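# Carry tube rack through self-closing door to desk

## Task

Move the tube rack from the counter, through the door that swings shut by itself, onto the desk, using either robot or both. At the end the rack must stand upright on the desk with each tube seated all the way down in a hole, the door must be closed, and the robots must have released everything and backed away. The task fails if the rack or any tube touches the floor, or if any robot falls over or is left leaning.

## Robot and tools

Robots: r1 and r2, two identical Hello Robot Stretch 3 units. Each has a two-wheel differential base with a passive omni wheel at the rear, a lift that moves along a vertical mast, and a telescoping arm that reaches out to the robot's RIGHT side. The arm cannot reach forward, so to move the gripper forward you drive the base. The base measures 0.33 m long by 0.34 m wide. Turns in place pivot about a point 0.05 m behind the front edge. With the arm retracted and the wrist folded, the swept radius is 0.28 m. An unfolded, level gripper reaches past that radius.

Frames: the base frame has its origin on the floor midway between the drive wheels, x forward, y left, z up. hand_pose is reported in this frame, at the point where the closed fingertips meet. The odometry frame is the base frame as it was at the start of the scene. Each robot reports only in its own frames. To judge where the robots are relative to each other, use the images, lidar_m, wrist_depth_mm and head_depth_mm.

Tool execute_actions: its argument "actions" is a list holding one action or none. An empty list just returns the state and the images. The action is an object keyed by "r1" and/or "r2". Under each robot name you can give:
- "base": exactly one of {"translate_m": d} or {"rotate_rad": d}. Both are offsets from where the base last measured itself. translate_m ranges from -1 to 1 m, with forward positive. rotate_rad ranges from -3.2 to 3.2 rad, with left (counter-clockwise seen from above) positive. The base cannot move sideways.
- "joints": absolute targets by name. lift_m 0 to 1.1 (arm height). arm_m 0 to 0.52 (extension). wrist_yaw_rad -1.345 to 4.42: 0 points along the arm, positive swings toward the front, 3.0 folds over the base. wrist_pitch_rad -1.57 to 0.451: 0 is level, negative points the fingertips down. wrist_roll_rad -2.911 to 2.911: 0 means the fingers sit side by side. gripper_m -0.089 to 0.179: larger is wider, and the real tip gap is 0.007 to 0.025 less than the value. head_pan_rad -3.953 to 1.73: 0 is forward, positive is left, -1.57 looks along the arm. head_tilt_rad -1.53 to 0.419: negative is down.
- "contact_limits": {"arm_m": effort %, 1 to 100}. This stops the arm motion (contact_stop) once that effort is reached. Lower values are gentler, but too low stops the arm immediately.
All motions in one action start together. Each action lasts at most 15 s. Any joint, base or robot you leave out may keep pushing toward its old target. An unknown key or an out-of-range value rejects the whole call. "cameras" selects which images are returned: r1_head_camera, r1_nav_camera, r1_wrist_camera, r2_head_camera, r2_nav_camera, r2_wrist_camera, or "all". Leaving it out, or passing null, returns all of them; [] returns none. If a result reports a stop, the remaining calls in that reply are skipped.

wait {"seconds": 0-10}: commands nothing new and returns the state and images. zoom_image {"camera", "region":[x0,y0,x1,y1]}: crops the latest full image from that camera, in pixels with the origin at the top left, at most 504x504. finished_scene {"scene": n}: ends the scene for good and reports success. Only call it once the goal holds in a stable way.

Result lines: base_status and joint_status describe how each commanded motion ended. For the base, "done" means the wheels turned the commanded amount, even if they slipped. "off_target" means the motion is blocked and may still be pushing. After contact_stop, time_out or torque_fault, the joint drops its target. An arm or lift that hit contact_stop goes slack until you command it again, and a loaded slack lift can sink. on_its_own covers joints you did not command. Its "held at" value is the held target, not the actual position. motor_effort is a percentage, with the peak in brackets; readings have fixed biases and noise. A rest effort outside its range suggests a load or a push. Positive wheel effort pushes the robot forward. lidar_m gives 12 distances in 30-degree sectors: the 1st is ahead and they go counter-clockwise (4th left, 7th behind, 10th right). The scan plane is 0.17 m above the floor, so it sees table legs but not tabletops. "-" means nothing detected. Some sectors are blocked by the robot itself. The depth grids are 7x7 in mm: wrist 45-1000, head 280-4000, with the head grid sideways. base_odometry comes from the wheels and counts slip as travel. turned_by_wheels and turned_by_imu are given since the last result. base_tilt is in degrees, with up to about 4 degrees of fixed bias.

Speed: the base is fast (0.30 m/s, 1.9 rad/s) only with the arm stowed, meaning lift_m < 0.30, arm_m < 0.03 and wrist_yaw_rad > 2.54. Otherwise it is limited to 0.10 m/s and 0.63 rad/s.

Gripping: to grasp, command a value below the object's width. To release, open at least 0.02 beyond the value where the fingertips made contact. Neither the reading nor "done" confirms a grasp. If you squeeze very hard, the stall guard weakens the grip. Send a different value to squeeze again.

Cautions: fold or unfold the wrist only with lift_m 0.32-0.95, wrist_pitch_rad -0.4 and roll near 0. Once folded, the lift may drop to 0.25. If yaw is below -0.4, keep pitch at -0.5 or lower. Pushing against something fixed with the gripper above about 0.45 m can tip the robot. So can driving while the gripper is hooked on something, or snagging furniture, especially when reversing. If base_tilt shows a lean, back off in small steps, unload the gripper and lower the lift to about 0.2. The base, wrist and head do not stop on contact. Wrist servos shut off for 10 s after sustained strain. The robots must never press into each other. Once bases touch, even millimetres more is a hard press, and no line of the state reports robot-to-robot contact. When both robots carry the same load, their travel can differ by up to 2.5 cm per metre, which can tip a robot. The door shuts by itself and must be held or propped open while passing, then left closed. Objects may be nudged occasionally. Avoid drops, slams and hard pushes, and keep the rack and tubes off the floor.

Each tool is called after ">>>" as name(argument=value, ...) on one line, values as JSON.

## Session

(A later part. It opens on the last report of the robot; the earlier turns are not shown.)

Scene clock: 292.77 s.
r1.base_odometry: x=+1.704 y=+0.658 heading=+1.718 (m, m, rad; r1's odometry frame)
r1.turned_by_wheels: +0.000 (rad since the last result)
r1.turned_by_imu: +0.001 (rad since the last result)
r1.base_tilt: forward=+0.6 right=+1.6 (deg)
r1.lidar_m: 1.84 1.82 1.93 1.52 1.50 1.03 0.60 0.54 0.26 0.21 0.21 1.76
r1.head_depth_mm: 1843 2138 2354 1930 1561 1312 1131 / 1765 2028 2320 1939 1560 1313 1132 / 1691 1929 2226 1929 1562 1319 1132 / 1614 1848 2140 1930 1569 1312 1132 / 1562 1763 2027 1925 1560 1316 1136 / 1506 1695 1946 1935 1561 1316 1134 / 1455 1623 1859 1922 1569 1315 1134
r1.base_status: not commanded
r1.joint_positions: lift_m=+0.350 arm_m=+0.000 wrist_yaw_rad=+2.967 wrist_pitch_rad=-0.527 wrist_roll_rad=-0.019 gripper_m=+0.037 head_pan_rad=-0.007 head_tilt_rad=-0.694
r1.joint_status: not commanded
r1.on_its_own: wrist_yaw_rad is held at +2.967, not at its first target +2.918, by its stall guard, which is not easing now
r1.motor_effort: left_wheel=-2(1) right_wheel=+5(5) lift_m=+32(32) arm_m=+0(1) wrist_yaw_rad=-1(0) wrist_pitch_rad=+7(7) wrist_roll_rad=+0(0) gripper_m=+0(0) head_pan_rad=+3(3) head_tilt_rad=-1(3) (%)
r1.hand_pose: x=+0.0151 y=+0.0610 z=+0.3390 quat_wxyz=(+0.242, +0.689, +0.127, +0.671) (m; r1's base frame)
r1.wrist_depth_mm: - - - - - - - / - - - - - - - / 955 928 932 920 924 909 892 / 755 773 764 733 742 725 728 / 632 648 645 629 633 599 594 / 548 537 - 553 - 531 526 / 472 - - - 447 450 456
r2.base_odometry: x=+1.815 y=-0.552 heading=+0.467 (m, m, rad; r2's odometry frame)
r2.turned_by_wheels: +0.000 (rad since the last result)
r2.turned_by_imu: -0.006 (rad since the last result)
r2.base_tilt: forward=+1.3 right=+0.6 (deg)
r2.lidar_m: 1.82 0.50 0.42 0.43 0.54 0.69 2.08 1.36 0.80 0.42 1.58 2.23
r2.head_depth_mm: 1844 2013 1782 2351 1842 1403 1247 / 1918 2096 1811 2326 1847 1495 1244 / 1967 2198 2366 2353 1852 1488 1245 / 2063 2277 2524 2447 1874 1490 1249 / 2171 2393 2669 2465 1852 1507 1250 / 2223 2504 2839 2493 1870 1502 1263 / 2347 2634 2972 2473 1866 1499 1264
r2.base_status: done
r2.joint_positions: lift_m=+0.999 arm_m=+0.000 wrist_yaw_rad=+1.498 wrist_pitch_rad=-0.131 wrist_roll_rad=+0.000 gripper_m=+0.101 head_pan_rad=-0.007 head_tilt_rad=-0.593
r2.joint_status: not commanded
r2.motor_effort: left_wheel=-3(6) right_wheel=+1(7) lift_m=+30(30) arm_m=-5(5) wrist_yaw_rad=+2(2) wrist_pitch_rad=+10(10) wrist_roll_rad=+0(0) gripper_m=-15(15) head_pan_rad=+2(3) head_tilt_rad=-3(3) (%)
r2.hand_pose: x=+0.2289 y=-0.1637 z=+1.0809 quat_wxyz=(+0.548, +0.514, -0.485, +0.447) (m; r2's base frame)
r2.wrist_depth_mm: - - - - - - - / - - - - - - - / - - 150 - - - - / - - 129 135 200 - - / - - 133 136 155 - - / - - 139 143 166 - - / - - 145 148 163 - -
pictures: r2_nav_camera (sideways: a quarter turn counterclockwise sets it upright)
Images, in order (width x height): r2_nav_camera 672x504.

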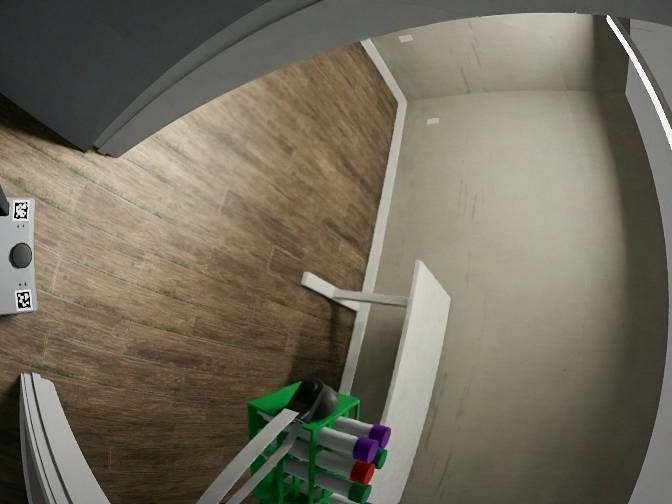

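>>> execute_actions(actions=[{"r2":{"base":{"translate_m":0.3}}}], cameras=[])

>>> execute_actions(actions=[{"r2":{"base":{"rotate_rad":-0.6}}}], cameras=[])

>>> execute_actions(actions=[{"r2":{"base":{"translate_m":1.0}},"r1":{"base":{"translate_m":0.6}}}], cameras=[])

>>> execute_actions(actions=[{"r2":{"base":{"rotate_rad":1.79},"joints":{"lift_m":1.05,"head_pan_rad":-1.57,"head_tilt_rad":-0.7}}}], cameras=[])

>>> execute_actions(actions=[{"r2":{"joints":{"wrist_yaw_rad":0}}}], cameras=["r2_nav_camera"])

Scene clock: 306.50 s.
r1.base_odometry: x=+1.704 y=+0.658 heading=+1.718 (m, m, rad; r1's odometry frame)
r1.turned_by_wheels: +0.000 (rad since the last result)
r1.turned_by_imu: +0.001 (rad since the last result)
r1.base_tilt: forward=+0.6 right=+1.6 (deg)
r1.lidar_m: 1.84 1.82 1.93 1.52 1.50 1.04 1.04 0.54 0.26 0.21 0.21 1.76
r1.head_depth_mm: 1843 2122 2372 1943 1567 1312 1136 / 1767 2029 2309 1932 1561 1311 1134 / 1696 1932 2231 1925 1561 1312 1134 / 1631 1842 2142 1929 1569 1314 1128 / 1560 1766 2031 1931 1564 1318 1130 / 1494 1697 1928 1920 1567 1310 1135 / 1451 1637 1855 1929 1557 1314 1130
r1.base_status: not commanded
r1.joint_positions: lift_m=+0.350 arm_m=+0.000 wrist_yaw_rad=+2.967 wrist_pitch_rad=-0.527 wrist_roll_rad=-0.019 gripper_m=+0.037 head_pan_rad=-0.007 head_tilt_rad=-0.694
r1.joint_status: not commanded
r1.on_its_own: wrist_yaw_rad is held at +2.967, not at its first target +2.918, by its stall guard, which is not easing now
r1.motor_effort: left_wheel=-2(2) right_wheel=+5(5) lift_m=+32(32) arm_m=+0(1) wrist_yaw_rad=+0(0) wrist_pitch_rad=+7(7) wrist_roll_rad=+0(0) gripper_m=+1(1) head_pan_rad=+3(3) head_tilt_rad=-3(3) (%)
r1.hand_pose: x=+0.0151 y=+0.0610 z=+0.3390 quat_wxyz=(+0.242, +0.689, +0.127, +0.671) (m; r1's base frame)
r1.wrist_depth_mm: - - - - - - - / - - - - - - - / 967 971 938 931 884 877 911 / 750 759 740 735 748 730 714 / 642 617 635 615 632 598 611 / 546 539 - 549 - 532 522 / 472 - - - 458 465 463
r2.base_odometry: x=+2.083 y=-0.417 heading=+0.467 (m, m, rad; r2's odometry frame)
r2.turned_by_wheels: +0.000 (rad since the last result)
r2.turned_by_imu: -0.003 (rad since the last result)
r2.base_tilt: forward=+1.3 right=+0.9 (deg)
r2.lidar_m: 1.52 2.46 0.53 0.35 0.38 0.84 2.27 1.48 0.52 1.38 1.71 1.94
r2.head_depth_mm: 1615 1746 1568 2135 1850 1415 1239 / 1660 1820 1576 2135 1857 1491 1245 / 1725 1911 2023 2289 1863 1492 1253 / 1789 1976 2218 2362 1862 1497 1253 / 1858 2078 2343 2470 1857 1504 1263 / 1954 2198 2449 2495 1873 1499 1260 / 2052 2272 2614 2495 1867 1501 1263
r2.base_status: done
r2.joint_positions: lift_m=+0.999 arm_m=+0.000 wrist_yaw_rad=+1.498 wrist_pitch_rad=-0.131 wrist_roll_rad=+0.000 gripper_m=+0.101 head_pan_rad=-0.007 head_tilt_rad=-0.593
r2.joint_status: not commanded
r2.motor_effort: left_wheel=-3(4) right_wheel=+1(7) lift_m=+30(30) arm_m=-5(5) wrist_yaw_rad=+2(1) wrist_pitch_rad=+10(10) wrist_roll_rad=+0(0) gripper_m=-15(16) head_pan_rad=+3(3) head_tilt_rad=-3(3) (%)
r2.hand_pose: x=+0.2289 y=-0.1637 z=+1.0809 quat_wxyz=(+0.548, +0.514, -0.485, +0.447) (m; r2's base frame)
r2.wrist_depth_mm: - - - - - - - / - - - - - - - / - - 150 - - - - / - - 130 135 201 - - / - - 132 135 155 - 973 / - - 140 144 166 - - / - - 145 148 165 - -
pictures: none
No camera images: the call's "cameras" was empty. Leave "cameras" out to get every camera's image.

Scene clock: 308.40 s.
r1.base_odometry: x=+1.704 y=+0.658 heading=+1.718 (m, m, rad; r1's odometry frame)
r1.turned_by_wheels: +0.000 (rad since the last result)
r1.turned_by_imu: +0.000 (rad since the last result)
r1.base_tilt: forward=+0.6 right=+1.6 (deg)
r1.lidar_m: 1.84 1.81 1.94 1.52 1.51 1.04 1.00 0.54 0.26 0.21 0.21 1.76
r1.head_depth_mm: 1839 2145 2354 1943 1568 1314 1134 / 1768 2030 2310 1941 1561 1313 1135 / 1693 1937 2244 1936 1562 1318 1139 / 1626 1847 2131 1929 1564 1318 1136 / 1560 1778 2035 1925 1568 1316 1134 / 1509 1694 1936 1929 1569 1317 1128 / 1448 1616 1851 1936 1557 1312 1131
r1.base_status: not commanded
r1.joint_positions: lift_m=+0.350 arm_m=+0.000 wrist_yaw_rad=+2.967 wrist_pitch_rad=-0.527 wrist_roll_rad=-0.019 gripper_m=+0.037 head_pan_rad=-0.007 head_tilt_rad=-0.694
r1.joint_status: not commanded
r1.on_its_own: wrist_yaw_rad is held at +2.967, not at its first target +2.918, by its stall guard, which is not easing now
r1.motor_effort: left_wheel=-2(1) right_wheel=+5(5) lift_m=+32(31) arm_m=-1(1) wrist_yaw_rad=+0(0) wrist_pitch_rad=+7(7) wrist_roll_rad=+0(1) gripper_m=+1(1) head_pan_rad=+2(2) head_tilt_rad=-3(2) (%)
r1.hand_pose: x=+0.0151 y=+0.0610 z=+0.3390 quat_wxyz=(+0.242, +0.689, +0.127, +0.671) (m; r1's base frame)
r1.wrist_depth_mm: - - - - - - - / - - - - - - - / 959 956 906 944 892 901 873 / 766 757 737 731 737 730 705 / 637 620 647 609 636 605 608 / 547 542 - 544 - 516 520 / 469 - - - 453 462 459
r2.base_odometry: x=+2.083 y=-0.417 heading=-0.133 (m, m, rad; r2's odometry frame)
r2.turned_by_wheels: -0.600 (rad since the last result)
r2.turned_by_imu: -0.602 (rad since the last result)
r2.base_tilt: forward=+1.1 right=+0.9 (deg)
r2.lidar_m: 1.95 1.52 2.32 2.38 0.36 0.36 0.70 0.97 1.54 0.52 1.37 1.62
r2.head_depth_mm: 1836 2026 1669 2226 1840 1424 1251 / 1770 1973 1564 2393 1840 1494 1244 / 1741 1919 1567 2340 1849 1493 1242 / 1701 1881 1607 2265 1857 1502 1252 / 1671 1820 1592 2255 1869 1500 1261 / 1632 1782 1602 2194 1877 1503 1266 / 1594 1751 1621 1734 1800 1514 1269
r2.base_status: done
r2.joint_positions: lift_m=+0.999 arm_m=+0.000 wrist_yaw_rad=+1.498 wrist_pitch_rad=-0.131 wrist_roll_rad=+0.000 gripper_m=+0.101 head_pan_rad=-0.007 head_tilt_rad=-0.593
r2.joint_status: not commanded
r2.motor_effort: left_wheel=+3(9) right_wheel=-4(9) lift_m=+30(31) arm_m=-5(5) wrist_yaw_rad=+2(3) wrist_pitch_rad=+10(10) wrist_roll_rad=+0(0) gripper_m=-17(16) head_pan_rad=+3(3) head_tilt_rad=-3(4) (%)
r2.hand_pose: x=+0.2289 y=-0.1637 z=+1.0809 quat_wxyz=(+0.548, +0.514, -0.485, +0.447) (m; r2's base frame)
r2.wrist_depth_mm: - - - - - - - / - - - - - - - / - - 150 - - - - / - - 129 155 201 - - / - - 133 135 154 - - / - - 139 144 167 - - / - - 145 148 163 - -
pictures: none
No camera images: the call's "cameras" was empty. Leave "cameras" out to get every camera's image.

Scene clock: 319.33 s.
r1.base_odometry: x=+1.616 y=+1.251 heading=+1.718 (m, m, rad; r1's odometry frame)
r1.turned_by_wheels: +0.000 (rad since the last result)
r1.turned_by_imu: +0.005 (rad since the last result)
r1.base_tilt: forward=+0.6 right=+1.6 (deg)
r1.lidar_m: 1.28 1.27 1.36 1.77 1.75 1.75 1.38 1.35 1.46 1.43 1.40 1.50
r1.head_depth_mm: 1269 1473 1745 1932 1570 1320 1135 / 1215 1392 1654 1870 1565 1320 1133 / 1167 1330 1560 1822 1569 1319 1134 / 1119 1280 1475 1751 1557 1318 1130 / 1079 1223 1405 1641 1561 1321 1133 / 1038 1173 1338 1565 1570 1313 1131 / 1000 1124 1275 1478 1559 1319 1129
r1.base_status: done
r1.joint_positions: lift_m=+0.350 arm_m=+0.000 wrist_yaw_rad=+2.968 wrist_pitch_rad=-0.527 wrist_roll_rad=-0.019 gripper_m=+0.037 head_pan_rad=-0.007 head_tilt_rad=-0.694
r1.joint_status: not commanded
r1.on_its_own: wrist_yaw_rad is held at +2.967, not at its first target +2.918, by its stall guard, which is not easing now
r1.motor_effort: left_wheel=+0(3) right_wheel=+0(13) lift_m=+32(32) arm_m=+0(1) wrist_yaw_rad=+1(3) wrist_pitch_rad=+7(7) wrist_roll_rad=+0(0) gripper_m=+1(1) head_pan_rad=+2(3) head_tilt_rad=-2(2) (%)
r1.hand_pose: x=+0.0150 y=+0.0611 z=+0.3390 quat_wxyz=(+0.242, +0.689, +0.127, +0.671) (m; r1's base frame)
r1.wrist_depth_mm: - - - - - - - / - - - - - - - / 929 948 952 937 929 903 895 / 763 770 751 745 729 744 719 / 620 624 646 612 620 620 604 / 536 538 - 548 - 541 518 / 471 - - - 453 459 465
r2.base_odometry: x=+3.074 y=-0.549 heading=-0.133 (m, m, rad; r2's odometry frame)
r2.turned_by_wheels: +0.000 (rad since the last result)
r2.turned_by_imu: -0.008 (rad since the last result)
r2.base_tilt: forward=+1.3 right=+0.7 (deg)
r2.lidar_m: 0.97 0.97 0.71 2.09 1.97 1.18 1.12 1.08 1.23 1.14 1.15 0.88
r2.head_depth_mm: 878 973 1099 1068 814 623 553 / 862 950 1068 1074 817 660 551 / 840 926 1037 1080 819 662 555 / 823 906 1006 1076 818 662 555 / 804 882 982 1045 823 664 555 / 787 864 956 1036 825 664 557 / 773 841 929 1006 825 667 558
r2.base_status: done
r2.joint_positions: lift_m=+0.999 arm_m=+0.000 wrist_yaw_rad=+1.498 wrist_pitch_rad=-0.131 wrist_roll_rad=+0.000 gripper_m=+0.101 head_pan_rad=-0.007 head_tilt_rad=-0.593
r2.joint_status: not commanded
r2.motor_effort: left_wheel=+2(9) right_wheel=-4(6) lift_m=+30(30) arm_m=-5(5) wrist_yaw_rad=+3(2) wrist_pitch_rad=+10(10) wrist_roll_rad=+0(0) gripper_m=-16(16) head_pan_rad=+2(3) head_tilt_rad=-3(4) (%)
r2.hand_pose: x=+0.2289 y=-0.1637 z=+1.0809 quat_wxyz=(+0.548, +0.514, -0.485, +0.447) (m; r2's base frame)
r2.wrist_depth_mm: 696 742 808 889 955 - 793 / 735 757 834 874 - - 826 / 753 786 150 924 - - 830 / 778 809 128 135 200 - 834 / 802 848 132 135 155 - 856 / 783 767 139 145 166 - 836 / 621 573 145 149 164 552 549
pictures: none
No camera images: the call's "cameras" was empty. Leave "cameras" out to get every camera's image.

Scene clock: 323.10 s.
r1.base_odometry: x=+1.616 y=+1.251 heading=+1.718 (m, m, rad; r1's odometry frame)
r1.turned_by_wheels: +0.000 (rad since the last result)
r1.turned_by_imu: +0.000 (rad since the last result)
r1.base_tilt: forward=+0.5 right=+1.6 (deg)
r1.lidar_m: 1.28 1.27 1.36 1.76 1.75 1.74 1.38 1.35 1.46 1.43 1.40 1.50
r1.head_depth_mm: 1274 1476 1749 1927 1561 1313 1136 / 1215 1404 1644 1875 1562 1319 1133 / 1167 1332 1548 1806 1565 1316 1136 / 1118 1277 1474 1743 1577 1317 1135 / 1079 1221 1399 1645 1560 1317 1132 / 1038 1170 1331 1568 1565 1315 1135 / 1002 1119 1274 1476 1564 1311 1131
r1.base_status: not commanded
r1.joint_positions: lift_m=+0.350 arm_m=+0.000 wrist_yaw_rad=+2.968 wrist_pitch_rad=-0.527 wrist_roll_rad=-0.019 gripper_m=+0.037 head_pan_rad=-0.007 head_tilt_rad=-0.694
r1.joint_status: not commanded
r1.on_its_own: wrist_yaw_rad is held at +2.967, not at its first target +2.918, by its stall guard, which is not easing now
r1.motor_effort: left_wheel=-1(1) right_wheel=+0(0) lift_m=+32(32) arm_m=-1(1) wrist_yaw_rad=+0(0) wrist_pitch_rad=+7(7) wrist_roll_rad=+0(0) gripper_m=+1(1) head_pan_rad=+3(2) head_tilt_rad=-2(2) (%)
r1.hand_pose: x=+0.0150 y=+0.0611 z=+0.3390 quat_wxyz=(+0.242, +0.689, +0.127, +0.671) (m; r1's base frame)
r1.wrist_depth_mm: - - - - - - - / - - - - - - - / 966 978 942 926 925 907 900 / 755 742 742 736 737 735 729 / 637 626 633 616 621 610 604 / 540 533 - 544 - 513 525 / 475 - - - 455 459 454
r2.base_odometry: x=+3.074 y=-0.549 heading=+1.657 (m, m, rad; r2's odometry frame)
r2.turned_by_wheels: +1.790 (rad since the last result)
r2.turned_by_imu: +1.795 (rad since the last result)
r2.base_tilt: forward=+1.3 right=+0.8 (deg)
r2.lidar_m: 2.60 1.47 1.16 1.12 1.07 1.18 1.14 0.88 1.00 0.97 0.70 1.39
r2.head_depth_mm: 806 879 - - - 590 522 / 806 887 - - - 591 525 / 807 890 - - - 592 525 / 809 909 1031 933 - 586 525 / 811 913 1035 937 - - 526 / 815 913 1040 967 - - 529 / 816 916 - - - - 529
r2.base_status: done
r2.joint_positions: lift_m=+1.049 arm_m=+0.000 wrist_yaw_rad=+1.498 wrist_pitch_rad=-0.131 wrist_roll_rad=+0.000 gripper_m=+0.101 head_pan_rad=-1.563 head_tilt_rad=-0.691
r2.joint_status: all done
r2.motor_effort: left_wheel=-4(9) right_wheel=+3(7) lift_m=+30(33) arm_m=-5(5) wrist_yaw_rad=+2(2) wrist_pitch_rad=+11(11) wrist_roll_rad=+0(0) gripper_m=-16(16) head_pan_rad=-3(35) head_tilt_rad=-3(12) (%)
r2.hand_pose: x=+0.2288 y=-0.1637 z=+1.1307 quat_wxyz=(+0.549, +0.514, -0.485, +0.446) (m; r2's base frame)
r2.wrist_depth_mm: - - - - - - 828 / - - - - - - 815 / - - 150 - - - 827 / - - 130 136 200 - 839 / - - 132 136 155 - 856 / - - 140 144 167 - 851 / - - 145 149 163 606 604
pictures: none
No camera images: the call's "cameras" was empty. Leave "cameras" out to get every camera's image.

Scene clock: 324.83 s.
r1.base_odometry: x=+1.616 y=+1.251 heading=+1.718 (m, m, rad; r1's odometry frame)
r1.turned_by_wheels: +0.000 (rad since the last result)
r1.turned_by_imu: +0.000 (rad since the last result)
r1.base_tilt: forward=+0.6 right=+1.6 (deg)
r1.lidar_m: 1.28 1.27 1.36 1.76 1.75 1.75 1.38 1.35 1.47 1.42 1.40 1.50
r1.head_depth_mm: 1271 1471 1754 1950 1567 1319 1138 / 1215 1401 1651 1872 1567 1312 1134 / 1165 1337 1556 1810 1568 1320 1132 / 1125 1273 1475 1750 1563 1313 1136 / 1077 1225 1399 1650 1566 1317 1129 / 1034 1171 1330 1560 1561 1312 1129 / 1003 1125 1274 1479 1567 1320 1133
r1.base_status: not commanded
r1.joint_positions: lift_m=+0.350 arm_m=+0.000 wrist_yaw_rad=+2.968 wrist_pitch_rad=-0.527 wrist_roll_rad=-0.019 gripper_m=+0.037 head_pan_rad=-0.007 head_tilt_rad=-0.694
r1.joint_status: not commanded
r1.on_its_own: wrist_yaw_rad is held at +2.967, not at its first target +2.918, by its stall guard, which is not easing now
r1.motor_effort: left_wheel=+0(0) right_wheel=+0(0) lift_m=+32(32) arm_m=-2(1) wrist_yaw_rad=+0(0) wrist_pitch_rad=+7(7) wrist_roll_rad=+0(0) gripper_m=+1(1) head_pan_rad=+2(2) head_tilt_rad=-2(2) (%)
r1.hand_pose: x=+0.0150 y=+0.0611 z=+0.3390 quat_wxyz=(+0.242, +0.689, +0.127, +0.671) (m; r1's base frame)
r1.wrist_depth_mm: - - - - - - 984 / - - - - - - - / 938 936 929 948 904 912 877 / 751 752 739 728 736 736 719 / 652 630 643 639 628 609 616 / 545 543 - 547 - 530 516 / 470 - - - 442 461 460
r2.base_odometry: x=+3.074 y=-0.549 heading=+1.657 (m, m, rad; r2's odometry frame)
r2.turned_by_wheels: +0.000 (rad since the last result)
r2.turned_by_imu: +0.000 (rad since the last result)
r2.base_tilt: forward=+1.2 right=+0.7 (deg)
r2.lidar_m: 2.60 1.47 1.16 1.12 1.08 1.19 1.14 0.88 1.01 0.97 0.70 1.39
r2.head_depth_mm: 804 873 - - - 581 524 / 809 866 - - - - 525 / 811 868 - - - 578 525 / 812 367 362 867 740 614 525 / 815 897 1039 938 742 616 527 / 814 915 1036 937 745 618 528 / 814 914 1042 940 747 618 530
r2.base_status: not commanded
r2.joint_positions: lift_m=+1.049 arm_m=+0.000 wrist_yaw_rad=+0.003 wrist_pitch_rad=-0.131 wrist_roll_rad=+0.000 gripper_m=+0.101 head_pan_rad=-1.563 head_tilt_rad=-0.691
r2.joint_status: all done
r2.motor_effort: left_wheel=-4(4) right_wheel=+3(3) lift_m=+30(30) arm_m=-5(5) wrist_yaw_rad=-3(1) wrist_pitch_rad=+10(10) wrist_roll_rad=+0(0) gripper_m=-16(15) head_pan_rad=-3(3) head_tilt_rad=-3(3) (%)
r2.hand_pose: x=-0.0208 y=-0.3962 z=+1.1307 quat_wxyz=(+0.706, +0.048, -0.705, -0.046) (m; r2's base frame)
r2.wrist_depth_mm: 645 669 674 642 646 653 637 / 665 681 680 672 676 684 685 / 690 719 150 702 699 698 695 / 746 740 129 156 735 721 739 / 768 782 132 136 155 769 780 / 804 813 140 144 166 - 748 / 789 636 145 149 164 613 606
pictures: r2_nav_camera (sideways: a quarter turn counterclockwise sets it upright)
Images, in order (width x height): r2_nav_camera 672x504.

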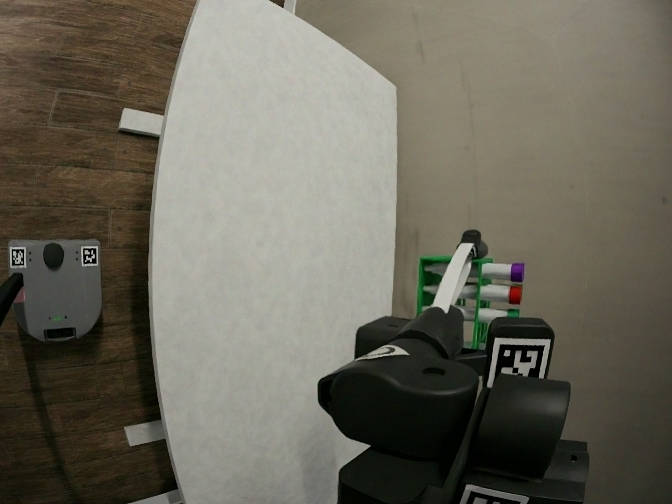

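>>> execute_actions(actions=[{"r2":{"joints":{"arm_m":0.25,"lift_m":0.85}}}], cameras=["r2_wrist_camera"])

Scene clock: 330.90 s.
r1.base_odometry: x=+1.616 y=+1.251 heading=+1.718 (m, m, rad; r1's odometry frame)
r1.turned_by_wheels: +0.000 (rad since the last result)
r1.turned_by_imu: +0.001 (rad since the last result)
r1.base_tilt: forward=+0.6 right=+1.6 (deg)
r1.lidar_m: 1.29 1.27 1.36 1.76 1.75 1.75 1.38 1.35 1.47 1.42 1.40 1.50
r1.head_depth_mm: 1273 1465 1750 1937 1565 1319 1136 / 1216 1401 1638 1865 1558 1318 1135 / 1170 1332 1559 1818 1567 1313 1135 / 1119 1278 1480 1749 1568 1314 1137 / 1079 1212 1403 1648 1565 1317 1134 / 1037 1171 1342 1562 1570 1315 1132 / 1001 1126 1273 1480 1561 1312 1134
r1.base_status: not commanded
r1.joint_positions: lift_m=+0.350 arm_m=+0.000 wrist_yaw_rad=+2.968 wrist_pitch_rad=-0.527 wrist_roll_rad=-0.019 gripper_m=+0.037 head_pan_rad=-0.007 head_tilt_rad=-0.694
r1.joint_status: not commanded
r1.on_its_own: wrist_yaw_rad is held at +2.967, not at its first target +2.918, by its stall guard, which is not easing now
r1.motor_effort: left_wheel=-1(0) right_wheel=+0(0) lift_m=+32(32) arm_m=-1(1) wrist_yaw_rad=-2(2) wrist_pitch_rad=+7(7) wrist_roll_rad=+0(1) gripper_m=+1(1) head_pan_rad=+2(3) head_tilt_rad=-2(2) (%)
r1.hand_pose: x=+0.0150 y=+0.0611 z=+0.3390 quat_wxyz=(+0.242, +0.689, +0.127, +0.671) (m; r1's base frame)
r1.wrist_depth_mm: - - - - - - - / - - - - - - - / 920 936 910 936 931 894 909 / 767 768 737 727 727 737 709 / 630 624 651 611 648 611 606 / 545 539 - 550 - 516 526 / 471 - - - 456 457 462
r2.base_odometry: x=+3.074 y=-0.549 heading=+1.657 (m, m, rad; r2's odometry frame)
r2.turned_by_wheels: +0.000 (rad since the last result)
r2.turned_by_imu: -0.001 (rad since the last result)
r2.base_tilt: forward=+1.2 right=+0.8 (deg)
r2.lidar_m: 2.60 1.47 1.16 1.12 1.07 1.19 1.14 0.88 1.01 0.97 0.70 1.39
r2.head_depth_mm: 808 906 1027 - - 610 523 / 807 903 1009 - 714 612 525 / 807 906 993 - 716 614 524 / 812 907 974 866 742 615 526 / 813 914 1039 933 740 617 527 / 813 914 1039 937 743 618 529 / 814 915 1042 943 746 617 530
r2.base_status: not commanded
r2.joint_positions: lift_m=+0.850 arm_m=+0.250 wrist_yaw_rad=+0.001 wrist_pitch_rad=-0.131 wrist_roll_rad=+0.000 gripper_m=+0.101 head_pan_rad=-1.563 head_tilt_rad=-0.692
r2.joint_status: all done
r2.motor_effort: left_wheel=-4(4) right_wheel=+3(2) lift_m=+13(28) arm_m=+5(5) wrist_yaw_rad=-2(3) wrist_pitch_rad=+11(11) wrist_roll_rad=+0(0) gripper_m=-15(15) head_pan_rad=-3(3) head_tilt_rad=-3(4) (%)
r2.hand_pose: x=-0.0211 y=-0.6455 z=+0.9318 quat_wxyz=(+0.706, +0.047, -0.705, -0.046) (m; r2's base frame)
r2.wrist_depth_mm: 429 438 436 427 428 428 430 / 451 454 454 452 441 441 449 / 462 465 151 460 460 472 462 / 492 495 129 135 200 492 488 / 521 515 132 134 156 518 514 / 531 527 140 144 166 - 453 / 413 383 144 149 164 360 354
pictures: r2_wrist_camera
Images, in order (width x height): r2_wrist_camera 644x364.

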